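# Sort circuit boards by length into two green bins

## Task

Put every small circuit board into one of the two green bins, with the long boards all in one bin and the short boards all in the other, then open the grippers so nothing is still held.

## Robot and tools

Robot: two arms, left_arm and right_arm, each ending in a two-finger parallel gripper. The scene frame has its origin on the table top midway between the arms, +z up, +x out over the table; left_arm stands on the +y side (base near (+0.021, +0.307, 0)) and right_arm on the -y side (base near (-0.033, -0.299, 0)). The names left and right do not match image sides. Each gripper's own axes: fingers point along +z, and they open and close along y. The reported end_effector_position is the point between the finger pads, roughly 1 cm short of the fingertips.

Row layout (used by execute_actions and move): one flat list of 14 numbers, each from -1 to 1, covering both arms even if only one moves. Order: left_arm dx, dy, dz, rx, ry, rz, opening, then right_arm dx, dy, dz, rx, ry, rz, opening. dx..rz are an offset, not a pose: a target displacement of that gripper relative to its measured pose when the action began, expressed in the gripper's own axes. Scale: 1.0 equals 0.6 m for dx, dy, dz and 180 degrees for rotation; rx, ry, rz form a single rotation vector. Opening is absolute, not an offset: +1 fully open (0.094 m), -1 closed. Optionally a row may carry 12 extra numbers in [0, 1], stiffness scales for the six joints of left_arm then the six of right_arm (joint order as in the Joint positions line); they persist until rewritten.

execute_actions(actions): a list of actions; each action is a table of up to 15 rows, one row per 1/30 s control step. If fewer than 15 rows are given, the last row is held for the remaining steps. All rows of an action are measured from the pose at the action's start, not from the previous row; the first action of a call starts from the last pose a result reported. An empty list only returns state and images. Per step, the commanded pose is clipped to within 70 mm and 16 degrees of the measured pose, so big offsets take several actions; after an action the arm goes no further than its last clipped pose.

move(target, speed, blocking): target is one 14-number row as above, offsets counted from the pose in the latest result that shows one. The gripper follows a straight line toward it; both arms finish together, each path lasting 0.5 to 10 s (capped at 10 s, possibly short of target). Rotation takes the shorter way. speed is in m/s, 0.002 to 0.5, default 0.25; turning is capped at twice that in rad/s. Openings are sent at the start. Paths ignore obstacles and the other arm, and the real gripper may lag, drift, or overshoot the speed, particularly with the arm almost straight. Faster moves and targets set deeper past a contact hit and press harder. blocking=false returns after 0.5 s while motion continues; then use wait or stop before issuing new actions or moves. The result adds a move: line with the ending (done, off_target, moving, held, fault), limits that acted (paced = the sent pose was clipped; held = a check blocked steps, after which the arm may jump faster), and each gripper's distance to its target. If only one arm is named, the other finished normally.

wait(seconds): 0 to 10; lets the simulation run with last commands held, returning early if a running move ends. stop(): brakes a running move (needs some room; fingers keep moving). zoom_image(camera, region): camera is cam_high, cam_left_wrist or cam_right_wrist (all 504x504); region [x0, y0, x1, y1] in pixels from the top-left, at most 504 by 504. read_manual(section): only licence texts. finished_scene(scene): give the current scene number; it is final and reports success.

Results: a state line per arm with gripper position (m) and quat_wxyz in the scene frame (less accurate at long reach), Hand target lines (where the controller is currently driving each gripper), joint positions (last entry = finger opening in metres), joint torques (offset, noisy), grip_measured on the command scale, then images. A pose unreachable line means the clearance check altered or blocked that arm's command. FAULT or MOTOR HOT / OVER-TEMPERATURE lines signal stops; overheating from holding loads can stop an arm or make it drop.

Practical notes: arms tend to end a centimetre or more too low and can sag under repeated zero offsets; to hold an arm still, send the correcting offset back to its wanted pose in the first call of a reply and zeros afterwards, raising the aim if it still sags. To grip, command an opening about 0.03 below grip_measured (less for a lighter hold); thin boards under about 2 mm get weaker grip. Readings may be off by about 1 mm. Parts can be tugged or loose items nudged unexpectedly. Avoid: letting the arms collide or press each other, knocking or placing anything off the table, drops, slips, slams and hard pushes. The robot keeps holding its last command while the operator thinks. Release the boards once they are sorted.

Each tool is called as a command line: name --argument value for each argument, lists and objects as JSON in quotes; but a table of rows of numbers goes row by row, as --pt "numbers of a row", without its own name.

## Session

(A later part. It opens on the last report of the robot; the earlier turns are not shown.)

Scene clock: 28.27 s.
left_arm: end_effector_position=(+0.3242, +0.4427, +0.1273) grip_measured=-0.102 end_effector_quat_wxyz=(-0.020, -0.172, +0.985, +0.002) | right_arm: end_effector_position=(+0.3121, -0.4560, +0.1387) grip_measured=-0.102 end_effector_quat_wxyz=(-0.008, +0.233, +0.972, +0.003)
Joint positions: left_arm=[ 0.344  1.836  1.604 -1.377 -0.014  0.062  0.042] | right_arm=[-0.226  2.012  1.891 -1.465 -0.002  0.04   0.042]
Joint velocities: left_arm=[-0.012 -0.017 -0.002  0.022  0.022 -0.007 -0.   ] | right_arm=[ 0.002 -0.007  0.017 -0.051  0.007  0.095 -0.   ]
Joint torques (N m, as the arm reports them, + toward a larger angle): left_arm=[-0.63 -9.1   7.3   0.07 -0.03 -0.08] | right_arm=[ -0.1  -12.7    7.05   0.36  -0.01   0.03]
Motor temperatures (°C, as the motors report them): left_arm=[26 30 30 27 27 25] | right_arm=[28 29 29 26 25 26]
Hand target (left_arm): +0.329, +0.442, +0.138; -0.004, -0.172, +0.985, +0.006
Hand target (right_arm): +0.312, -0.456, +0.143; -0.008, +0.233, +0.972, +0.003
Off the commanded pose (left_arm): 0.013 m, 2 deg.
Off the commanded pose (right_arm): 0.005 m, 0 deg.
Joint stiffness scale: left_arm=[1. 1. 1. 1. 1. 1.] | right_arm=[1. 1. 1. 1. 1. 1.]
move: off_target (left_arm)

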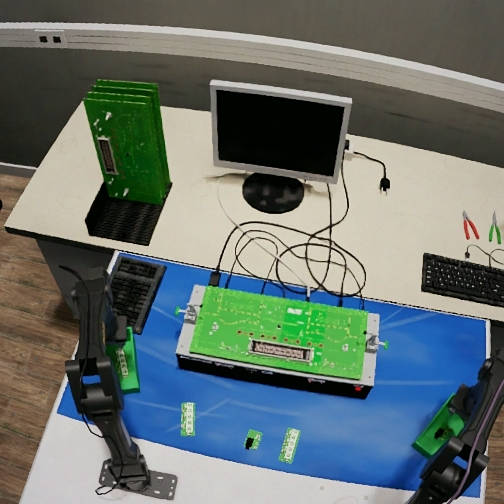

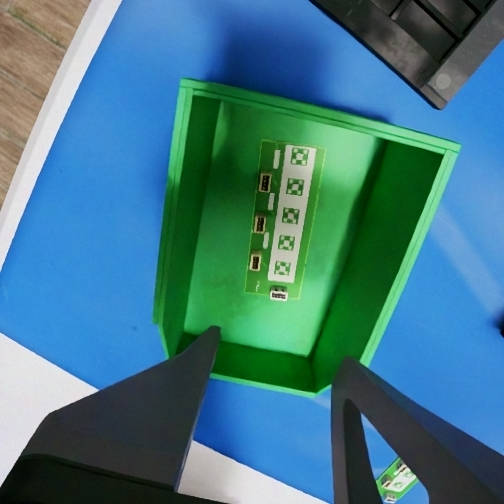

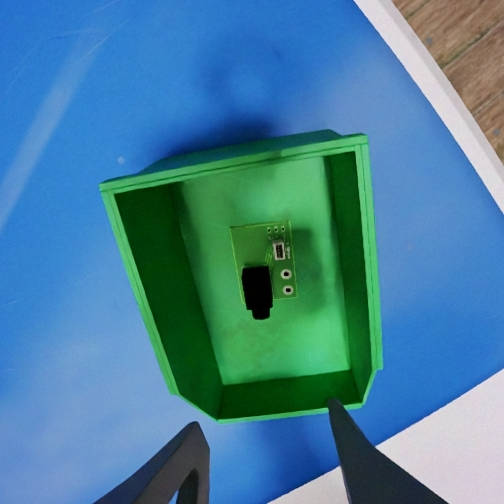

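move --target '[0.283,-0.283,0.137,0,-0.013,0.066,0.3,0.552,0.665,0.158,0,-0.005,-0.105,0.3]' --speed 0.35

Scene clock: 31.37 s.
left_arm: end_effector_position=(+0.2181, +0.2316, +0.0402) grip_measured=+0.298 end_effector_quat_wxyz=(-0.021, -0.067, +0.997, +0.011) | right_arm: end_effector_position=(+0.1942, +0.0563, +0.0540) grip_measured=+0.298 end_effector_quat_wxyz=(-0.008, +0.063, +0.998, +0.022)
Joint positions: left_arm=[-0.439  1.45   0.835 -1.003 -0.002 -0.509  0.061] | right_arm=[ 1.19   2.152  1.764 -1.153 -0.035  1.111  0.061]
Joint velocities: left_arm=[ 0.002  0.007 -0.017 -0.051 -0.051 -0.022 -0.   ] | right_arm=[ 0.002  0.012  0.002  0.022  0.051 -0.007 -0.001]
Joint torques (N m, as the arm reports them, + toward a larger angle): left_arm=[-0.56 -6.89  3.76  0.22 -0.13 -0.1 ] | right_arm=[ -0.86 -13.36   7.47   0.36   0.07   0.08]
Motor temperatures (°C, as the motors report them): left_arm=[26 30 30 27 27 25] | right_arm=[28 30 29 26 25 26]
Hand target (left_arm): +0.219, +0.231, +0.043; -0.005, -0.069, +0.998, +0.009
Hand target (right_arm): +0.198, +0.053, +0.056; -0.005, +0.070, +0.997, +0.014
Off the commanded pose (left_arm): 0.012 m, 3 deg.
Off the commanded pose (right_arm): 0.007 m, 3 deg.
Joint stiffness scale: left_arm=[1. 1. 1. 1. 1. 1.] | right_arm=[1. 1. 1. 1. 1. 1.]
move: off_target (left_arm, right_arm)

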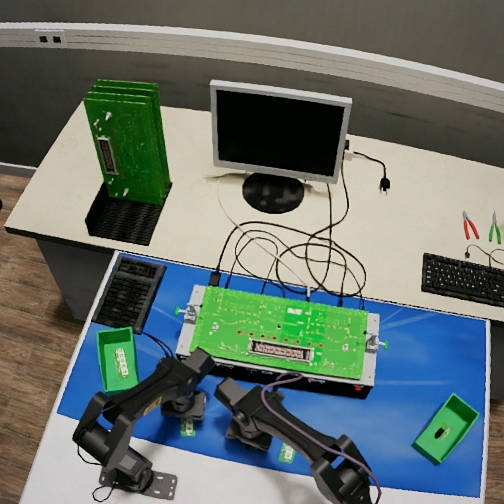

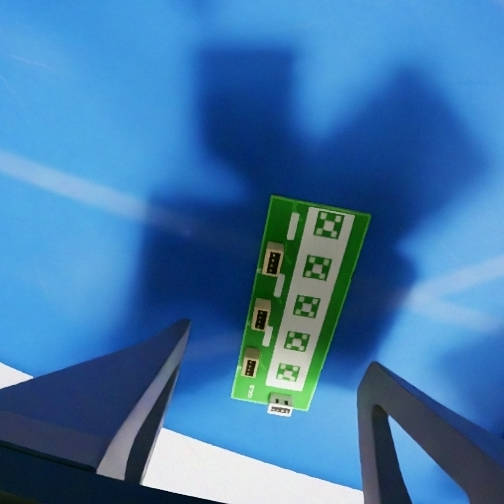

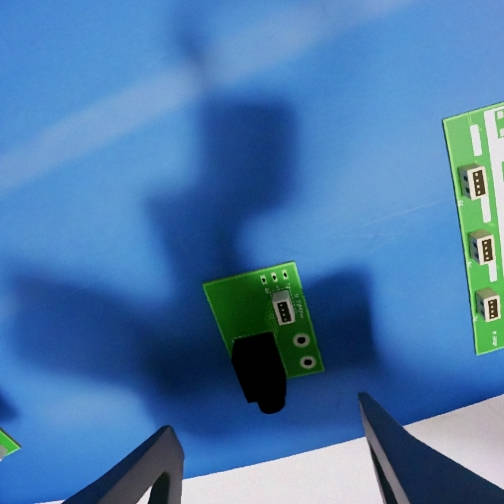

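move --target '[0,-0.006,0.058,0,-0.013,0.02,0.3,-0.015,-0.004,0.08,0.01,-0.005,-0.035,0.3]' --speed 0.04

Scene clock: 35.67 s.
left_arm: end_effector_position=(+0.2175, +0.2285, +0.0123) grip_measured=+0.298 end_effector_quat_wxyz=(-0.004, -0.044, +0.999, +0.005) | right_arm: end_effector_position=(+0.1971, +0.0589, +0.0180) grip_measured=+0.298 end_effector_quat_wxyz=(-0.007, +0.010, +1.000, +0.017)
Joint positions: left_arm=[-0.457  1.469  0.731 -0.845 -0.005 -0.48   0.061] | right_arm=[ 1.19   2.205  1.704 -1.049 -0.03   1.006  0.061]
Joint velocities: left_arm=[-0.007 -0.007  0.002 -0.007  0.022  0.007 -0.   ] | right_arm=[ 0.037 -0.002  0.002  0.007 -0.051  0.022 -0.   ]
Joint torques (N m, as the arm reports them, + toward a larger angle): left_arm=[-0.83 -3.37  2.99  0.51 -0.17  0.05] | right_arm=[ -0.47 -12.95   4.54   0.88   0.25  -0.08]
Motor temperatures (°C, as the motors report them): left_arm=[26 30 30 27 27 25] | right_arm=[28 31 29 26 25 26]
Hand target (left_arm): +0.218, +0.229, +0.006; -0.001, -0.035, +0.999, +0.012
Hand target (right_arm): +0.202, +0.054, +0.006; -0.000, +0.008, +1.000, +0.006
Off the commanded pose (left_arm): 0.007 m, 1 deg.
Off the commanded pose (right_arm): 0.014 m, 2 deg.
Joint stiffness scale: left_arm=[1. 1. 1. 1. 1. 1.] | right_arm=[1. 1. 1. 1. 1. 1.]
move: off_target (right_arm)

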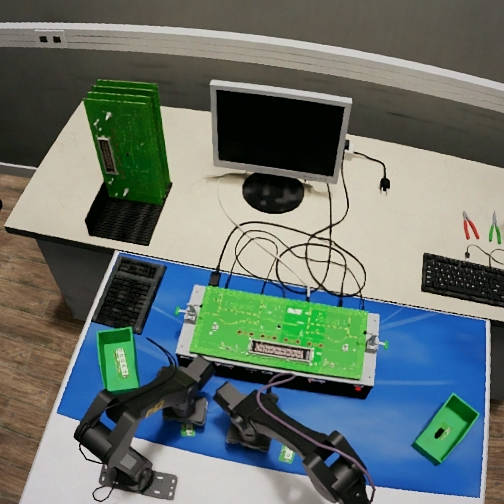

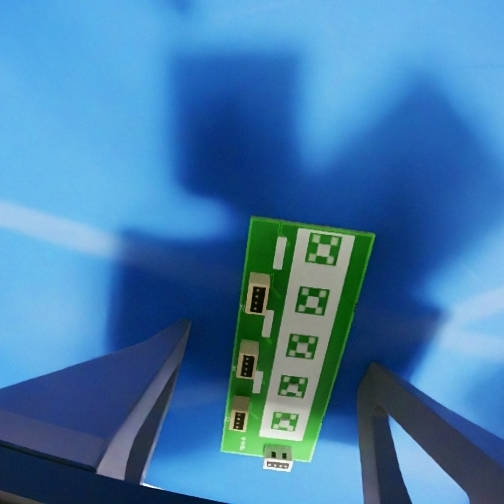

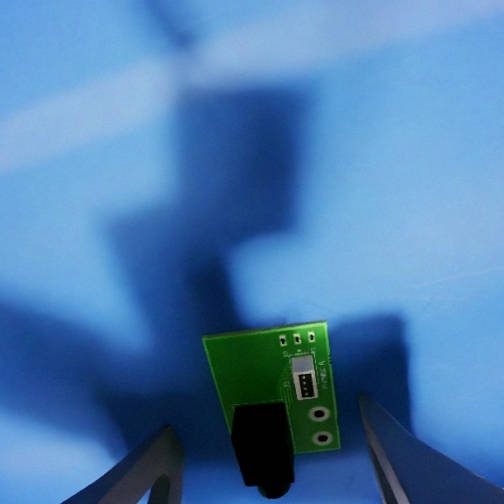

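move --target '[0,0,0.006,0,0,0,-0.35,0,0,0.015,0.015,0,0,-0.35]' --speed 0.03

move --target '[0,0.03,-0.2,0,0,0,-0.35,0,-0.05,-0.2,0,0,0,-0.35]' --speed 0.2

Scene clock: 37.23 s.
left_arm: end_effector_position=(+0.2175, +0.2281, +0.0123) grip_measured=-0.337 end_effector_quat_wxyz=(-0.005, -0.044, +0.999, +0.004) | right_arm: end_effector_position=(+0.1965, +0.0581, +0.0179) grip_measured=-0.335 end_effector_quat_wxyz=(-0.012, +0.012, +1.000, +0.009)
Joint positions: left_arm=[-0.457  1.469  0.731 -0.844 -0.003 -0.479  0.031] | right_arm=[ 1.19   2.221  1.731 -1.079 -0.03   1.008  0.031]
Joint velocities: left_arm=[ 0.002  0.002 -0.002 -0.037 -0.007 -0.037  0.001] | right_arm=[-0.012  0.002  0.017 -0.051 -0.022  0.051  0.   ]
Joint torques (N m, as the arm reports them, + toward a larger angle): left_arm=[-0.03 -3.9   3.71  0.35 -0.05 -0.01] | right_arm=[  0.89 -11.81   6.79   0.52   0.22   0.11]
Motor temperatures (°C, as the motors report them): left_arm=[26 30 30 27 27 25] | right_arm=[28 31 29 26 25 26]
Hand target (left_arm): +0.217, +0.229, +0.009; -0.005, -0.044, +0.999, +0.005
Hand target (right_arm): +0.197, +0.059, +0.009; -0.007, +0.010, +1.000, -0.006
Off the commanded pose (left_arm): 0.004 m, 0 deg.
Off the commanded pose (right_arm): 0.009 m, 2 deg.
Joint stiffness scale: left_arm=[1. 1. 1. 1. 1. 1.] | right_arm=[1. 1. 1. 1. 1. 1.]
move: done

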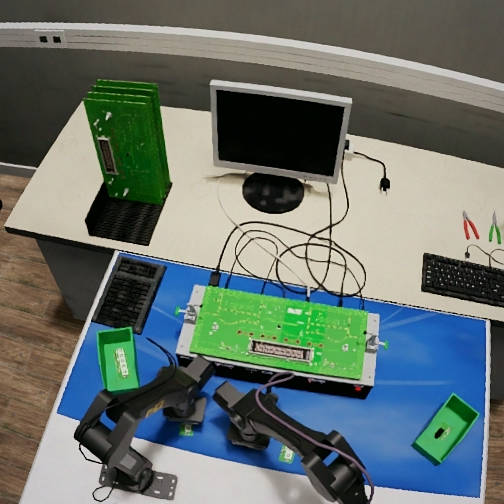

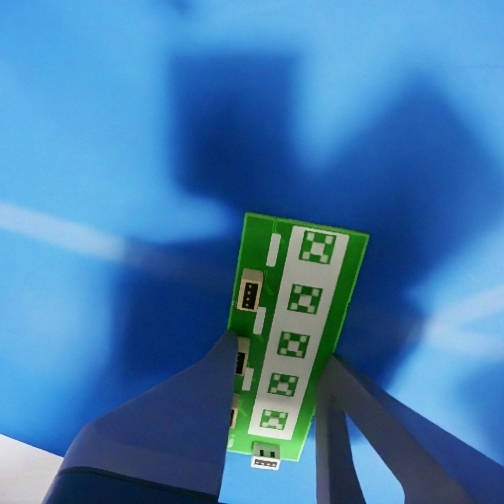

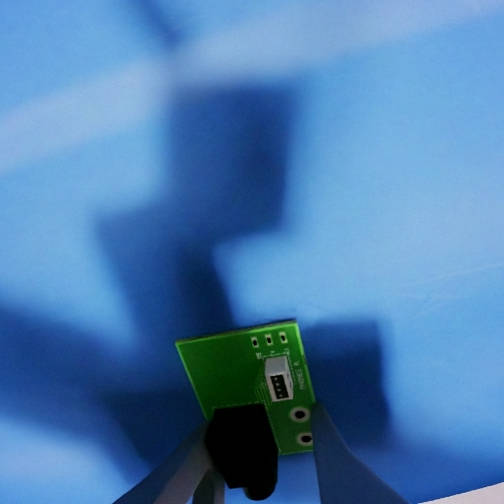

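Scene clock: 38.57 s.
left_arm: end_effector_position=(+0.2093, +0.2438, +0.1202) grip_measured=-0.337 end_effector_quat_wxyz=(-0.024, -0.044, +0.999, +0.011) | right_arm: end_effector_position=(+0.1975, +0.0305, +0.1305) grip_measured=-0.335 end_effector_quat_wxyz=(-0.013, +0.011, +1.000, +0.007)
Joint positions: left_arm=[-0.4    1.341  1.072 -1.355 -0.003 -0.422  0.031] | right_arm=[ 1.15   2.097  1.984 -1.46  -0.03   0.967  0.031]
Joint velocities: left_arm=[ 0.007 -0.002 -0.002 -0.051  0.051  0.081 -0.   ] | right_arm=[-0.002 -0.012 -0.012 -0.022 -0.007 -0.022 -0.001]
Joint torques (N m, as the arm reports them, + toward a larger angle): left_arm=[ 0.68 -5.76  7.51  0.03 -0.02  0.06] | right_arm=[ -0.71 -14.01   7.14   0.34  -0.03  -0.02]
Motor temperatures (°C, as the motors report them): left_arm=[26 30 30 27 27 25] | right_arm=[28 31 29 26 25 26]
Hand target (left_arm): +0.214, +0.244, +0.132; -0.004, -0.044, +0.999, +0.003
Hand target (right_arm): +0.199, +0.028, +0.137; -0.012, +0.012, +1.000, +0.008
Off the commanded pose (left_arm): 0.015 m, 2 deg.
Off the commanded pose (right_arm): 0.008 m, 0 deg.
Joint stiffness scale: left_arm=[1. 1. 1. 1. 1. 1.] | right_arm=[1. 1. 1. 1. 1. 1.]
move: off_target (left_arm)

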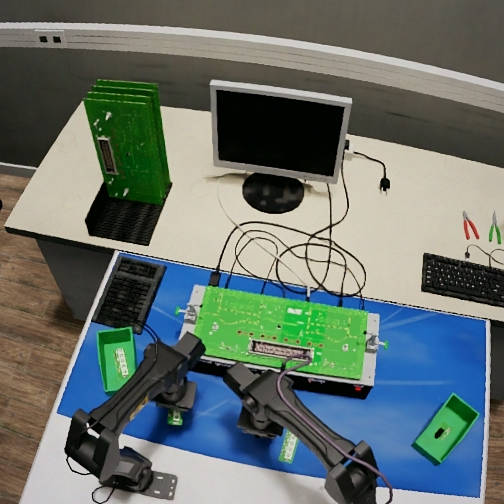

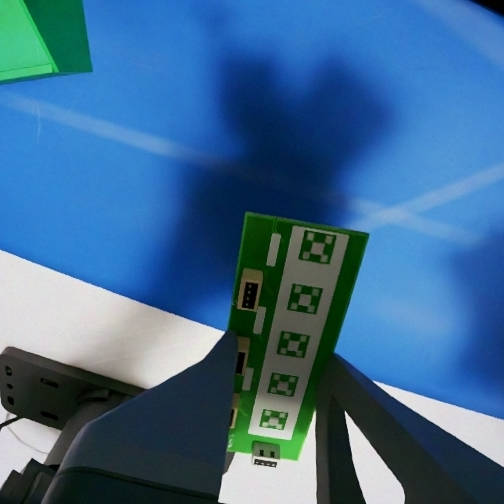

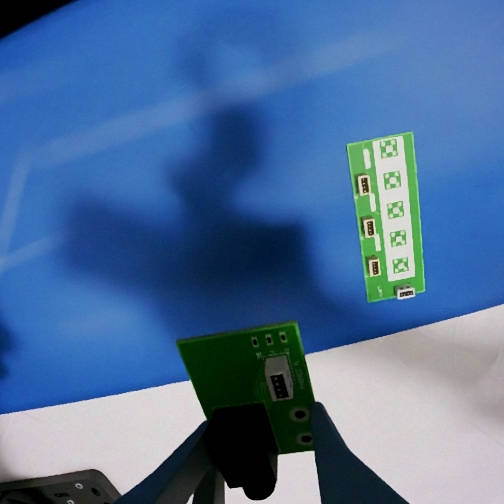

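move --target '[-0.227,0.318,-0.025,0.007,-0.015,-0.083,-0.36,-0.172,-0.789,-0.01,0,-0.008,0.143,-0.36]' --speed 0.35

Scene clock: 41.13 s.
left_arm: end_effector_position=(+0.3231, +0.4389, +0.1316) grip_measured=-0.345 end_effector_quat_wxyz=(-0.006, -0.176, +0.984, +0.000) | right_arm: end_effector_position=(+0.2853, -0.4473, +0.1306) grip_measured=-0.343 end_effector_quat_wxyz=(+0.008, +0.240, +0.971, -0.004)
Joint positions: left_arm=[ 0.341  1.8    1.577 -1.359 -0.003  0.051  0.031] | right_arm=[-0.231  1.859  1.648 -1.343  0.006  0.049  0.031]
Joint velocities: left_arm=[ 0.012  0.002 -0.012  0.037 -0.022 -0.051  0.   ] | right_arm=[-0.002 -0.007 -0.012 -0.066  0.007 -0.051 -0.001]
Joint torques (N m, as the arm reports them, + toward a larger angle): left_arm=[ 0.17 -7.5   7.79  0.13  0.03  0.05] | right_arm=[  0.45 -10.37   7.6    0.45   0.05  -0.01]
Motor temperatures (°C, as the motors report them): left_arm=[26 29 30 27 27 25] | right_arm=[28 31 29 26 25 26]
Hand target (left_arm): +0.329, +0.441, +0.139; +0.005, -0.173, +0.985, -0.001
Hand target (right_arm): +0.287, -0.447, +0.134; +0.006, +0.234, +0.972, -0.006
Off the commanded pose (left_arm): 0.009 m, 1 deg.
Off the commanded pose (right_arm): 0.007 m, 2 deg.
Joint stiffness scale: left_arm=[1. 1. 1. 1. 1. 1.] | right_arm=[1. 1. 1. 1. 1. 1.]
move: done

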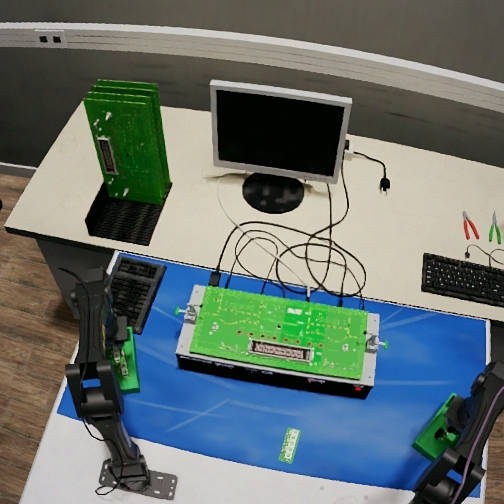

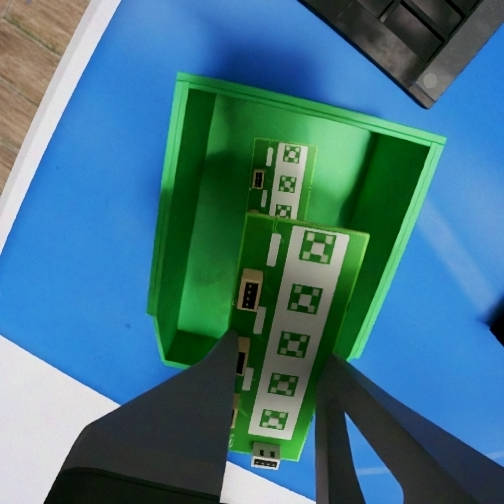

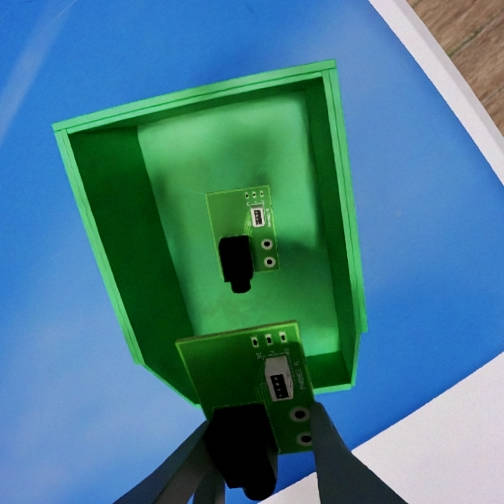

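move --target '[-0.01,0.006,0.155,0,0,0,-0.36,-0.01,0.015,0.15,0,0,0,-0.36]' --speed 0.12

move --target '[0,0,0,0,0,0,-0.1,0,0,0,0,0,0,-0.1]'

move --target '[0,0,-0.17,0,0,0,-0.1,0,0,-0.17,0,0,0,-0.1]'

Scene clock: 42.90 s.
left_arm: end_effector_position=(+0.3275, +0.4430, +0.0407) grip_measured=-0.345 end_effector_quat_wxyz=(-0.009, -0.177, +0.984, -0.001) | right_arm: end_effector_position=(+0.2920, -0.4452, +0.0454) grip_measured=-0.343 end_effector_quat_wxyz=(+0.006, +0.242, +0.970, -0.004)
Joint positions: left_arm=[ 0.347  1.881  1.314 -1.021 -0.003  0.057  0.031] | right_arm=[-0.218  1.925  1.394 -1.026  0.006  0.065  0.031]
Joint velocities: left_arm=[ 0.017 -0.002  0.012 -0.051 -0.051 -0.066  0.   ] | right_arm=[-0.022 -0.002  0.007 -0.007  0.007  0.022 -0.002]
Joint torques (N m, as the arm reports them, + toward a larger angle): left_arm=[ 0.56 -8.2   4.29  0.3  -0.03  0.06] | right_arm=[  0.77 -10.86   4.97   0.76  -0.01   0.09]
Motor temperatures (°C, as the motors report them): left_arm=[26 30 30 27 27 25] | right_arm=[28 31 29 26 25 26]
Hand target (left_arm): +0.327, +0.446, +0.039; -0.005, -0.176, +0.984, +0.000
Hand target (right_arm): +0.294, -0.443, +0.041; +0.007, +0.240, +0.971, -0.004
Off the commanded pose (left_arm): 0.003 m, 0 deg.
Off the commanded pose (right_arm): 0.006 m, 0 deg.
Joint stiffness scale: left_arm=[1. 1. 1. 1. 1. 1.] | right_arm=[1. 1. 1. 1. 1. 1.]
move: done

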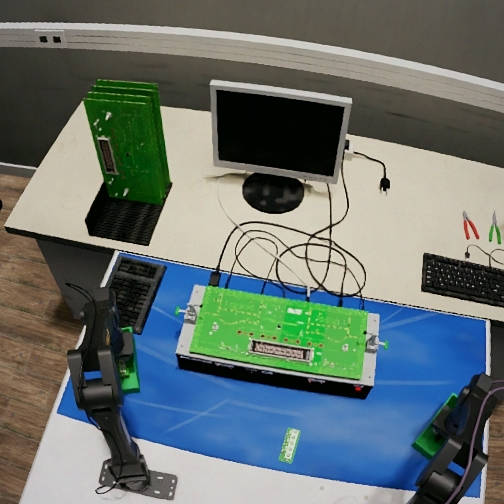

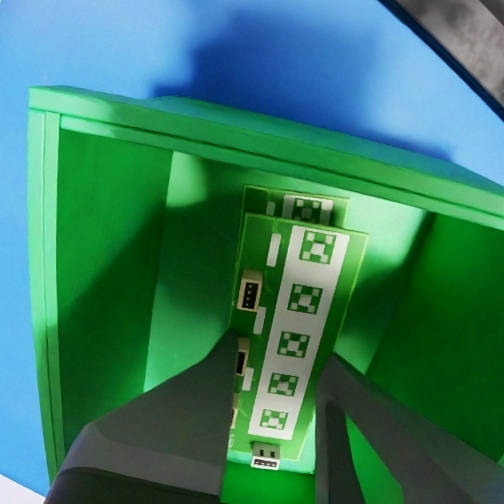

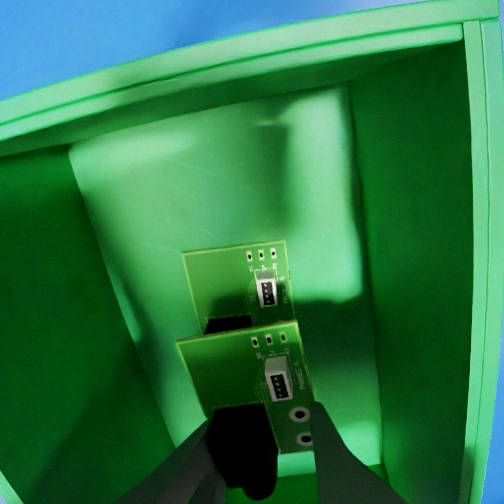

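Scene clock: 43.40 s.
left_arm: end_effector_position=(+0.3275, +0.4430, +0.0407) grip_measured=-0.102 end_effector_quat_wxyz=(-0.009, -0.177, +0.984, -0.001) | right_arm: end_effector_position=(+0.2920, -0.4452, +0.0454) grip_measured=-0.102 end_effector_quat_wxyz=(+0.006, +0.242, +0.970, -0.004)
Joint positions: left_arm=[ 0.347  1.881  1.314 -1.021 -0.003  0.057  0.042] | right_arm=[-0.218  1.925  1.394 -1.026  0.006  0.065  0.042]
Joint velocities: left_arm=[-0.007 -0.007  0.017 -0.007 -0.022  0.022 -0.002] | right_arm=[-0.012  0.007 -0.017 -0.081  0.022 -0.007  0.001]
Joint torques (N m, as the arm reports them, + toward a larger angle): left_arm=[-0.01 -8.24  4.8   0.17 -0.04 -0.02] | right_arm=[ -0.07 -11.55   5.68   0.59  -0.01   0.01]
Motor temperatures (°C, as the motors report them): left_arm=[26 30 30 27 27 25] | right_arm=[28 31 29 26 25 26]
Hand target (left_arm): +0.327, +0.443, +0.041; -0.009, -0.177, +0.984, -0.001
Hand target (right_arm): +0.292, -0.445, +0.045; +0.006, +0.242, +0.970, -0.004
Off the commanded pose (left_arm): 0.000 m, 0 deg.
Off the commanded pose (right_arm): 0.000 m, 0 deg.
Joint stiffness scale: left_arm=[1. 1. 1. 1. 1. 1.] | right_arm=[1. 1. 1. 1. 1. 1.]
move: done

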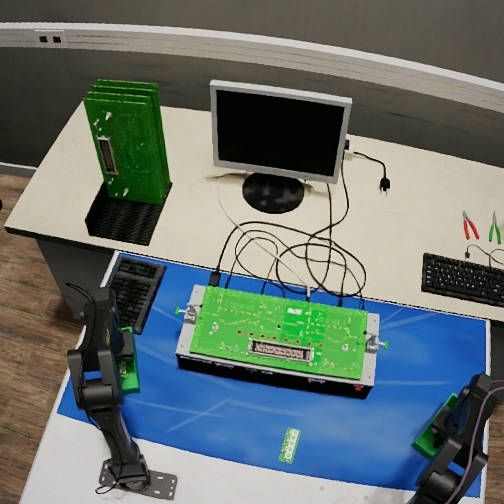

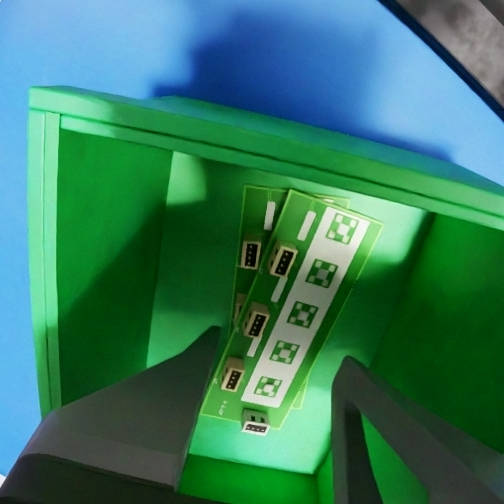

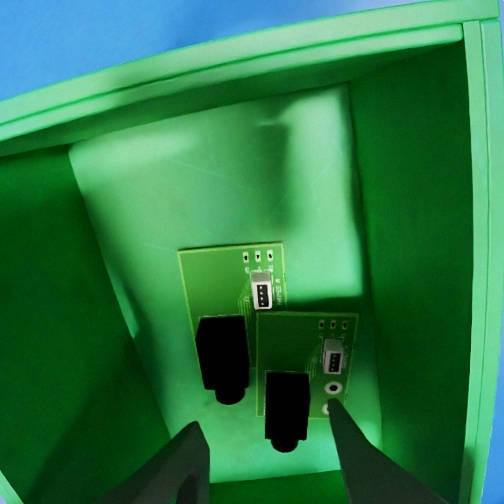

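Scene clock: 44.57 s.
left_arm: end_effector_position=(+0.3232, +0.4412, +0.1314) grip_measured=-0.102 end_effector_quat_wxyz=(-0.025, -0.177, +0.984, -0.005) | right_arm: end_effector_position=(+0.2927, -0.4455, +0.1426) grip_measured=-0.102 end_effector_quat_wxyz=(+0.006, +0.242, +0.970, -0.004)
Joint positions: left_arm=[ 0.347  1.843  1.629 -1.407 -0.003  0.057  0.042] | right_arm=[-0.218  1.89   1.736 -1.404  0.006  0.065  0.042]
Joint velocities: left_arm=[-0.002  0.002  0.007 -0.007 -0.051  0.007 -0.001] | right_arm=[ 0.007  0.002 -0.022 -0.022  0.007  0.007 -0.   ]
Joint torques (N m, as the arm reports them, + toward a larger angle): left_arm=[-0.39 -9.12  7.4   0.05 -0.02 -0.04] | right_arm=[  0.16 -11.42   7.22   0.41   0.     0.03]
Motor temperatures (°C, as the motors report them): left_arm=[26 30 31 27 27 25] | right_arm=[28 31 29 26 25 26]
Hand target (left_arm): +0.328, +0.442, +0.142; -0.009, -0.177, +0.984, -0.001
Hand target (right_arm): +0.293, -0.445, +0.147; +0.006, +0.242, +0.970, -0.004
Off the commanded pose (left_arm): 0.013 m, 2 deg.
Off the commanded pose (right_arm): 0.005 m, 0 deg.
Joint stiffness scale: left_arm=[1. 1. 1. 1. 1. 1.] | right_arm=[1. 1. 1. 1. 1. 1.]
move: off_target (left_arm)

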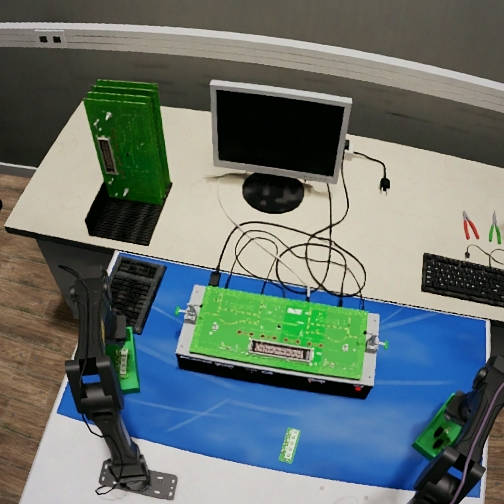

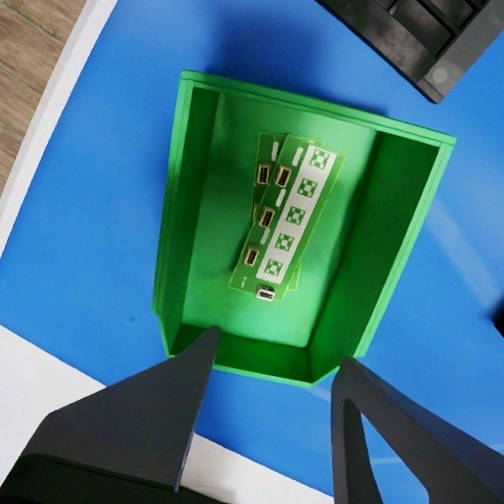

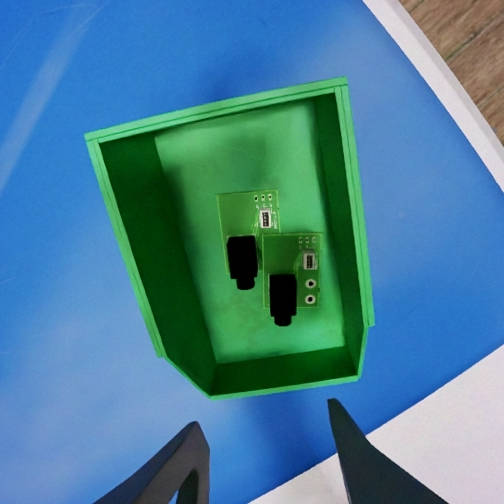

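move --target '[0.468,-0.684,0.167,0,-0.016,0.136,0.4,0,0,-0.008,0,0,0,-0.1]' --speed 0.35

Scene clock: 50.63 s.
left_arm: end_effector_position=(+0.1952, -0.0288, +0.0294) grip_measured=+0.398 end_effector_quat_wxyz=(-0.015, +0.045, +0.999, +0.010) | right_arm: end_effector_position=(+0.2919, -0.4452, +0.1426) grip_measured=-0.102 end_effector_quat_wxyz=(+0.004, +0.242, +0.970, -0.004)
Joint positions: left_arm=[-1.153  2.066  1.531 -1.068  0.017 -0.997  0.066] | right_arm=[-0.218  1.89   1.736 -1.408  0.006  0.065  0.042]
Joint velocities: left_arm=[ 0.002  0.002  0.007 -0.066 -0.037 -0.066 -0.   ] | right_arm=[-0.012  0.007 -0.007  0.066 -0.007  0.022  0.   ]
Joint torques (N m, as the arm reports them, + toward a larger angle): left_arm=[ 0.47 -9.65  7.49  0.03 -0.16 -0.11] | right_arm=[ -0.09 -11.33   7.26   0.42  -0.01   0.03]
Motor temperatures (°C, as the motors report them): left_arm=[26 31 31 27 27 25] | right_arm=[28 32 30 26 25 26]
Hand target (left_arm): +0.203, -0.032, +0.037; -0.004, +0.036, +0.999, +0.006
Hand target (right_arm): +0.293, -0.446, +0.147; +0.006, +0.242, +0.970, -0.004
Off the commanded pose (left_arm): 0.022 m, 3 deg.
Off the commanded pose (right_arm): 0.005 m, 0 deg.
Joint stiffness scale: left_arm=[1. 1. 1. 1. 1. 1.] | right_arm=[1. 1. 1. 1. 1. 1.]
move: off_target (left_arm)

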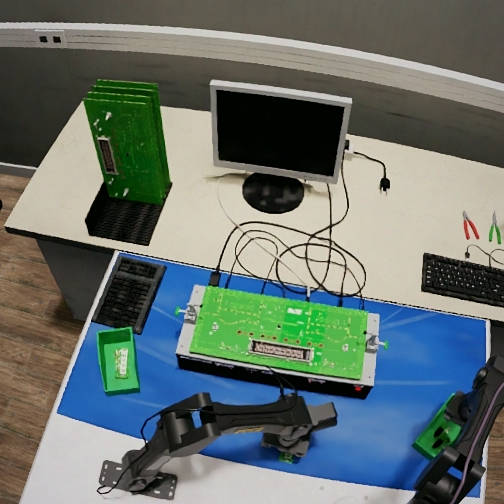

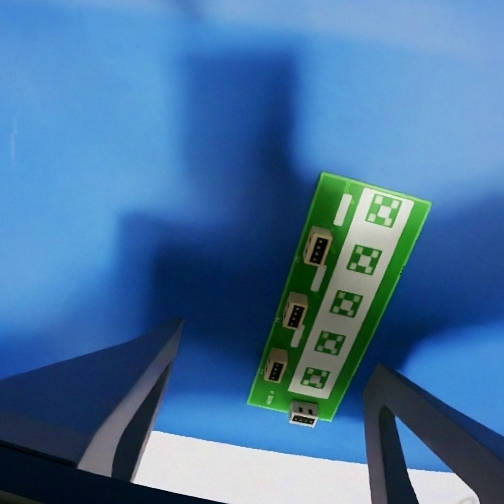

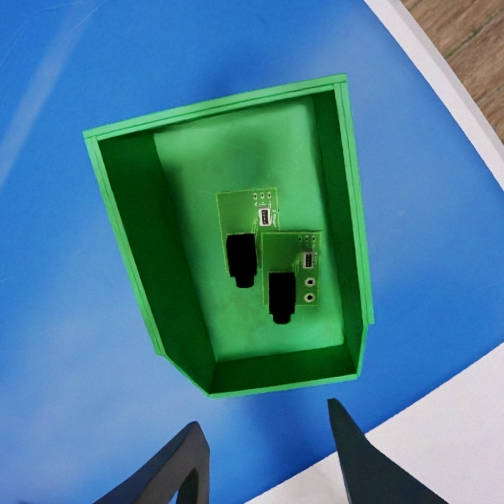

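move --target '[-0.015,-0.026,0,0.006,-0.01,0.035,0.4,0,0,-0.008,0,0,0,-0.1]' --speed 0.06

move --target '[0,0,0.04,0,0,0,0.4,0,0,0,0,0,0,-0.1]' --speed 0.03

Scene clock: 55.20 s.
left_arm: end_effector_position=(+0.1987, -0.0351, +0.0246) grip_measured=+0.398 end_effector_quat_wxyz=(-0.014, +0.090, +0.996, +0.007) | right_arm: end_effector_position=(+0.2912, -0.4449, +0.1426) grip_measured=-0.102 end_effector_quat_wxyz=(+0.003, +0.242, +0.970, -0.003)
Joint positions: left_arm=[-1.153  2.094  1.555 -1.059  0.016 -0.907  0.066] | right_arm=[-0.218  1.89   1.736 -1.411  0.006  0.065  0.042]
Joint velocities: left_arm=[-0.007  0.007  0.012 -0.037 -0.037 -0.007  0.   ] | right_arm=[ 0.002  0.007 -0.017  0.022 -0.007  0.007 -0.   ]
Joint torques (N m, as the arm reports them, + toward a larger angle): left_arm=[-0.66 -9.48  7.4   0.21 -0.14  0.07] | right_arm=[ -0.01 -11.37   7.32   0.39  -0.01   0.02]
Motor temperatures (°C, as the motors report them): left_arm=[26 32 32 27 27 25] | right_arm=[28 32 30 26 25 26]
Hand target (left_arm): +0.203, -0.045, +0.029; -0.001, +0.100, +0.995, -0.002
Hand target (right_arm): +0.292, -0.445, +0.147; +0.004, +0.242, +0.970, -0.004
Off the commanded pose (left_arm): 0.012 m, 2 deg.
Off the commanded pose (right_arm): 0.005 m, 0 deg.
Joint stiffness scale: left_arm=[1. 1. 1. 1. 1. 1.] | right_arm=[1. 1. 1. 1. 1. 1.]
move: off_target (left_arm)

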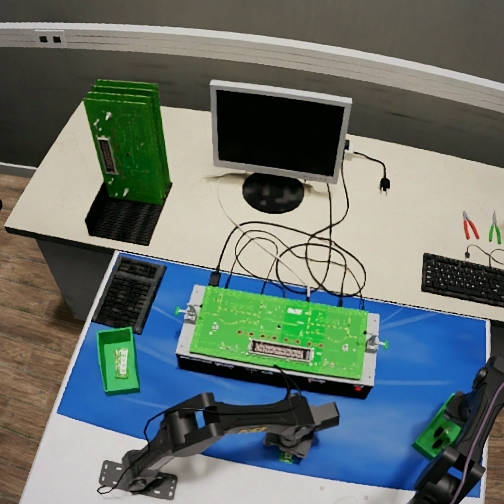

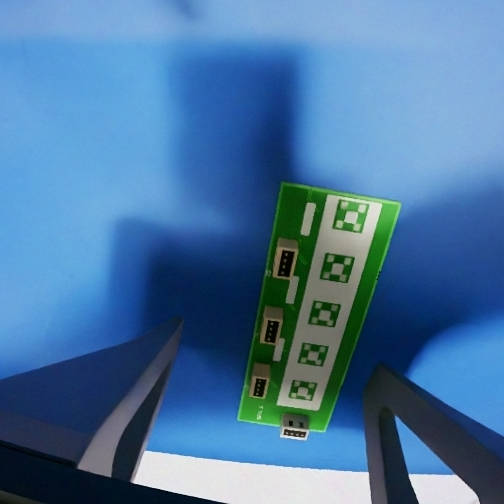

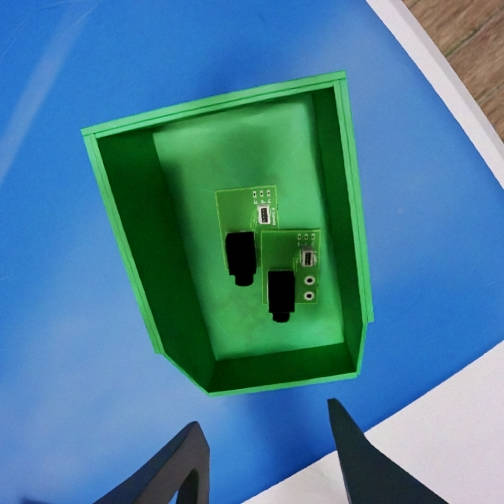

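Scene clock: 56.23 s.
left_arm: end_effector_position=(+0.1999, -0.0376, +0.0160) grip_measured=+0.398 end_effector_quat_wxyz=(-0.011, +0.090, +0.996, +0.001) | right_arm: end_effector_position=(+0.2912, -0.4449, +0.1426) grip_measured=-0.102 end_effector_quat_wxyz=(+0.003, +0.242, +0.970, -0.003)
Joint positions: left_arm=[-1.153  2.101  1.529 -1.012  0.017 -0.907  0.066] | right_arm=[-0.218  1.89   1.736 -1.411  0.006  0.065  0.042]
Joint velocities: left_arm=[-0.027  0.002 -0.007 -0.022  0.022 -0.051 -0.001] | right_arm=[ 0.012  0.002 -0.002 -0.022  0.007  0.022  0.   ]
Joint torques (N m, as the arm reports them, + toward a larger angle): left_arm=[-0.05 -8.19  2.35  0.54 -0.03  0.  ] | right_arm=[ -0.07 -11.45   5.78   0.57  -0.01   0.01]
Motor temperatures (°C, as the motors report them): left_arm=[26 32 32 27 27 25] | right_arm=[28 32 30 26 25 26]
Hand target (left_arm): +0.198, -0.034, +0.001; -0.014, +0.090, +0.996, +0.008
Hand target (right_arm): +0.291, -0.445, +0.143; +0.003, +0.242, +0.970, -0.003
Off the commanded pose (left_arm): 0.016 m, 1 deg.
Off the commanded pose (right_arm): 0.000 m, 0 deg.
Joint stiffness scale: left_arm=[1. 1. 1. 1. 1. 1.] | right_arm=[1. 1. 1. 1. 1. 1.]
move: off_target (left_arm)

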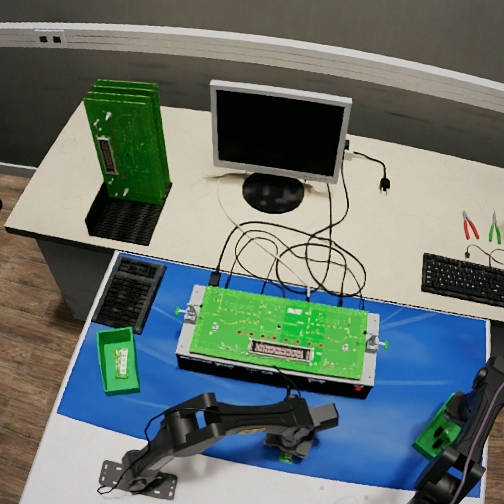

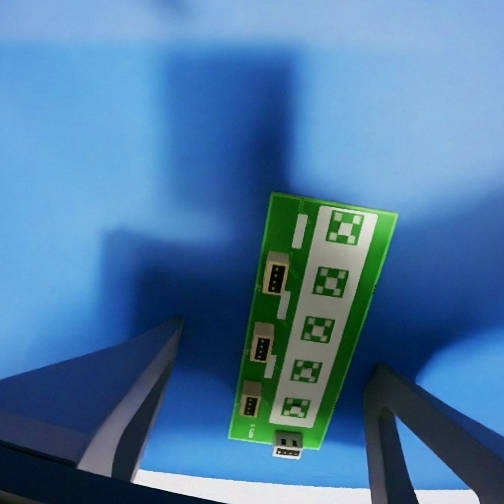

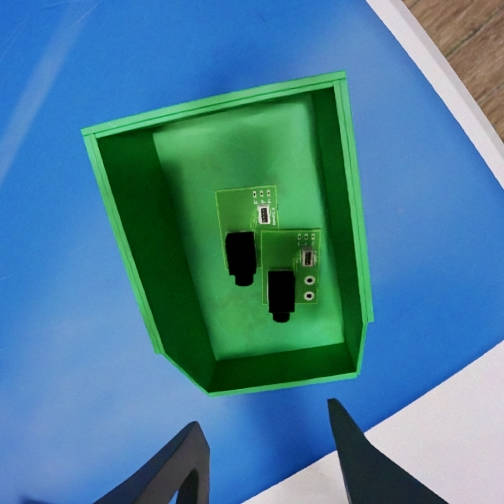

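move --target '[0,0,0.008,0,0,0,-0.36,0,0,0,0,0,0,-0.1]' --speed 0.03

move --target '[0,0.03,-0.14,0,0,0,-0.36,0,0,0,0,0,0,-0.1]' --speed 0.2

Scene clock: 57.37 s.
left_arm: end_effector_position=(+0.1999, -0.0388, +0.0160) grip_measured=-0.339 end_effector_quat_wxyz=(-0.011, +0.090, +0.996, -0.002) | right_arm: end_effector_position=(+0.2912, -0.4449, +0.1426) grip_measured=-0.102 end_effector_quat_wxyz=(+0.003, +0.242, +0.970, -0.003)
Joint positions: left_arm=[-1.153  2.101  1.529 -1.008  0.02  -0.907  0.031] | right_arm=[-0.218  1.89   1.736 -1.411  0.006  0.065  0.042]
Joint velocities: left_arm=[ 0.002 -0.027 -0.007  0.022 -0.022 -0.037  0.   ] | right_arm=[ 0.017 -0.017  0.007 -0.007 -0.081 -0.022 -0.001]
Joint torques (N m, as the arm reports them, + toward a larger angle): left_arm=[-0.03 -9.44  3.96  0.3  -0.04  0.  ] | right_arm=[ -0.03 -11.45   5.8    0.58   0.     0.01]
Motor temperatures (°C, as the motors report them): left_arm=[26 32 31 27 27 25] | right_arm=[28 32 30 26 25 26]
Hand target (left_arm): +0.200, -0.038, +0.011; -0.011, +0.090, +0.996, +0.001
Hand target (right_arm): +0.291, -0.445, +0.143; +0.003, +0.242, +0.970, -0.003
Off the commanded pose (left_arm): 0.005 m, 0 deg.
Off the commanded pose (right_arm): 0.000 m, 0 deg.
Joint stiffness scale: left_arm=[1. 1. 1. 1. 1. 1.] | right_arm=[1. 1. 1. 1. 1. 1.]
move: done

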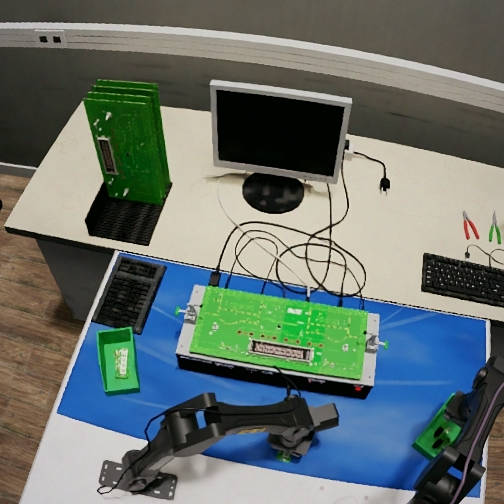

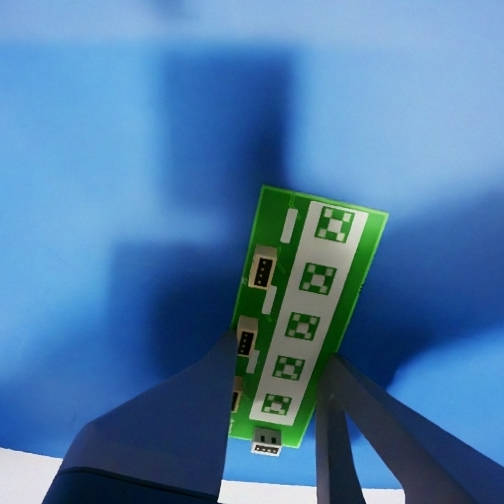

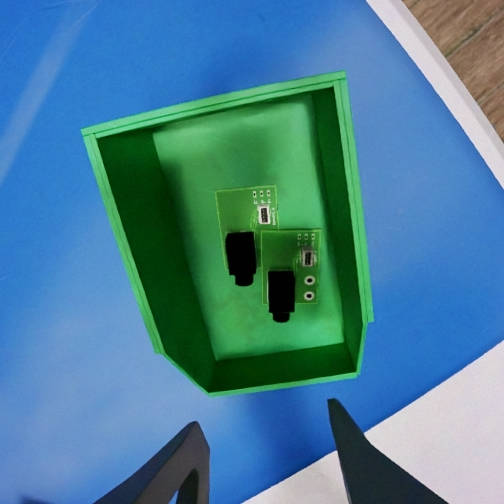

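Scene clock: 58.47 s.
left_arm: end_effector_position=(+0.1988, -0.0176, +0.0871) grip_measured=-0.339 end_effector_quat_wxyz=(-0.019, +0.089, +0.996, +0.010) | right_arm: end_effector_position=(+0.2912, -0.4449, +0.1426) grip_measured=-0.102 end_effector_quat_wxyz=(+0.003, +0.242, +0.970, -0.003)
Joint positions: left_arm=[-1.129  1.996  1.661 -1.274  0.02  -0.886  0.031] | right_arm=[-0.218  1.89   1.736 -1.411  0.006  0.065  0.042]
Joint velocities: left_arm=[ 0.002 -0.017 -0.012  0.037  0.066  0.022 -0.   ] | right_arm=[ 0.012 -0.027  0.007 -0.051  0.022  0.007  0.   ]
Joint torques (N m, as the arm reports them, + toward a larger angle): left_arm=[  0.45 -10.62   7.16   0.02  -0.01   0.06] | right_arm=[ -0.04 -11.44   5.86   0.58  -0.02   0.01]
Motor temperatures (°C, as the motors report them): left_arm=[26 33 32 27 27 25] | right_arm=[28 32 30 26 25 26]
Hand target (left_arm): +0.203, -0.020, +0.099; -0.011, +0.090, +0.996, -0.002
Hand target (right_arm): +0.291, -0.445, +0.143; +0.003, +0.242, +0.970, -0.003
Off the commanded pose (left_arm): 0.015 m, 2 deg.
Off the commanded pose (right_arm): 0.000 m, 0 deg.
Joint stiffness scale: left_arm=[1. 1. 1. 1. 1. 1.] | right_arm=[1. 1. 1. 1. 1. 1.]
move: off_target (left_arm)

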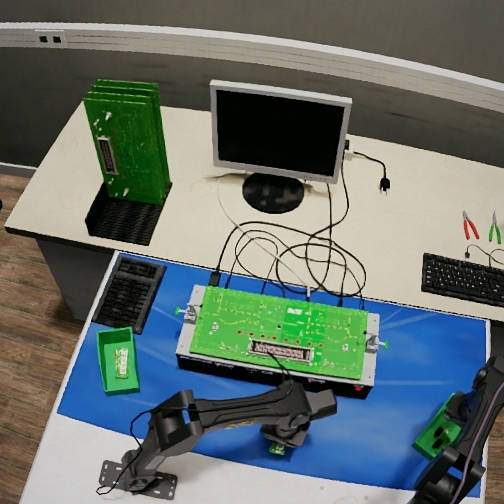

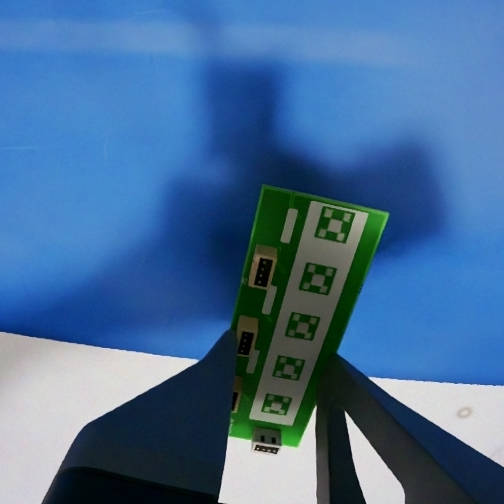

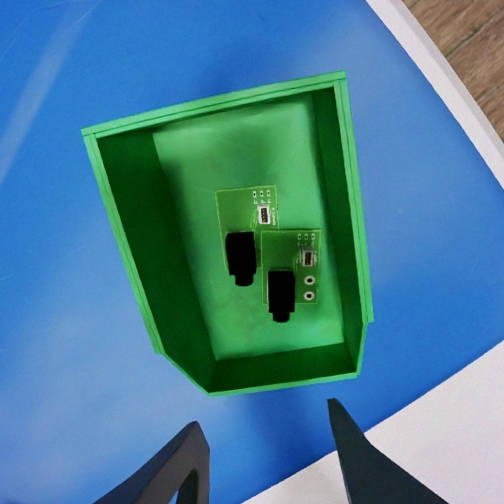

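move --target '[-0.0645,0.799,-0.075,0.006,-0.012,-0.178,-0.36,0,0,0,0,0,0,-0.1]' --speed 0.3

Scene clock: 61.10 s.
left_arm: end_effector_position=(+0.3116, +0.4373, +0.1301) grip_measured=-0.339 end_effector_quat_wxyz=(-0.005, -0.197, +0.980, -0.007) | right_arm: end_effector_position=(+0.2912, -0.4449, +0.1426) grip_measured=-0.102 end_effector_quat_wxyz=(+0.003, +0.242, +0.970, -0.003)
Joint positions: left_arm=[ 0.358  1.759  1.521 -1.346  0.011  0.027  0.031] | right_arm=[-0.218  1.89   1.736 -1.411  0.006  0.065  0.042]
Joint velocities: left_arm=[-0.027 -0.012  0.002  0.007  0.022 -0.007 -0.001] | right_arm=[-0.017 -0.002 -0.007  0.081  0.037  0.007  0.001]
Joint torques (N m, as the arm reports them, + toward a larger angle): left_arm=[-0.36 -7.15  7.8   0.13  0.05  0.07] | right_arm=[ -0.05 -11.46   5.86   0.56   0.     0.01]
Motor temperatures (°C, as the motors report them): left_arm=[26 33 32 27 27 25] | right_arm=[28 32 30 26 25 26]
Hand target (left_arm): +0.318, +0.437, +0.137; +0.005, -0.189, +0.982, -0.008
Hand target (right_arm): +0.291, -0.445, +0.143; +0.003, +0.242, +0.970, -0.003
Off the commanded pose (left_arm): 0.017 m, 2 deg.
Off the commanded pose (right_arm): 0.000 m, 0 deg.
Joint stiffness scale: left_arm=[1. 1. 1. 1. 1. 1.] | right_arm=[1. 1. 1. 1. 1. 1.]
move: off_target (left_arm)

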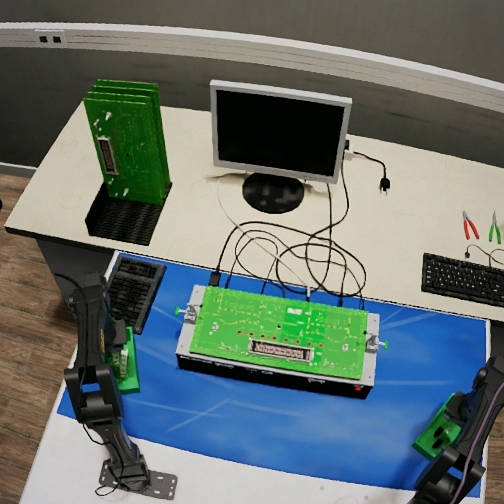

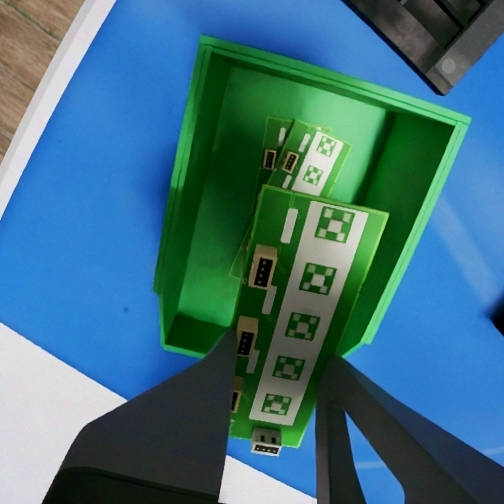

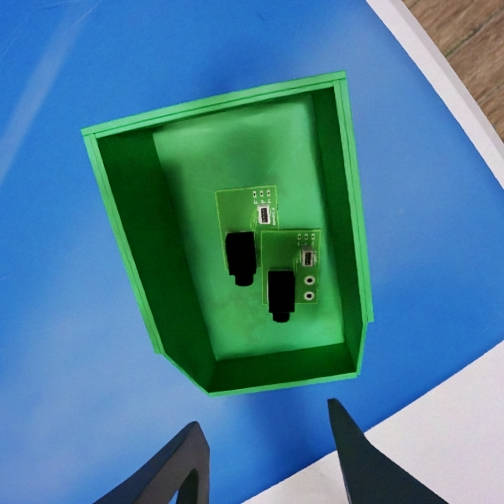

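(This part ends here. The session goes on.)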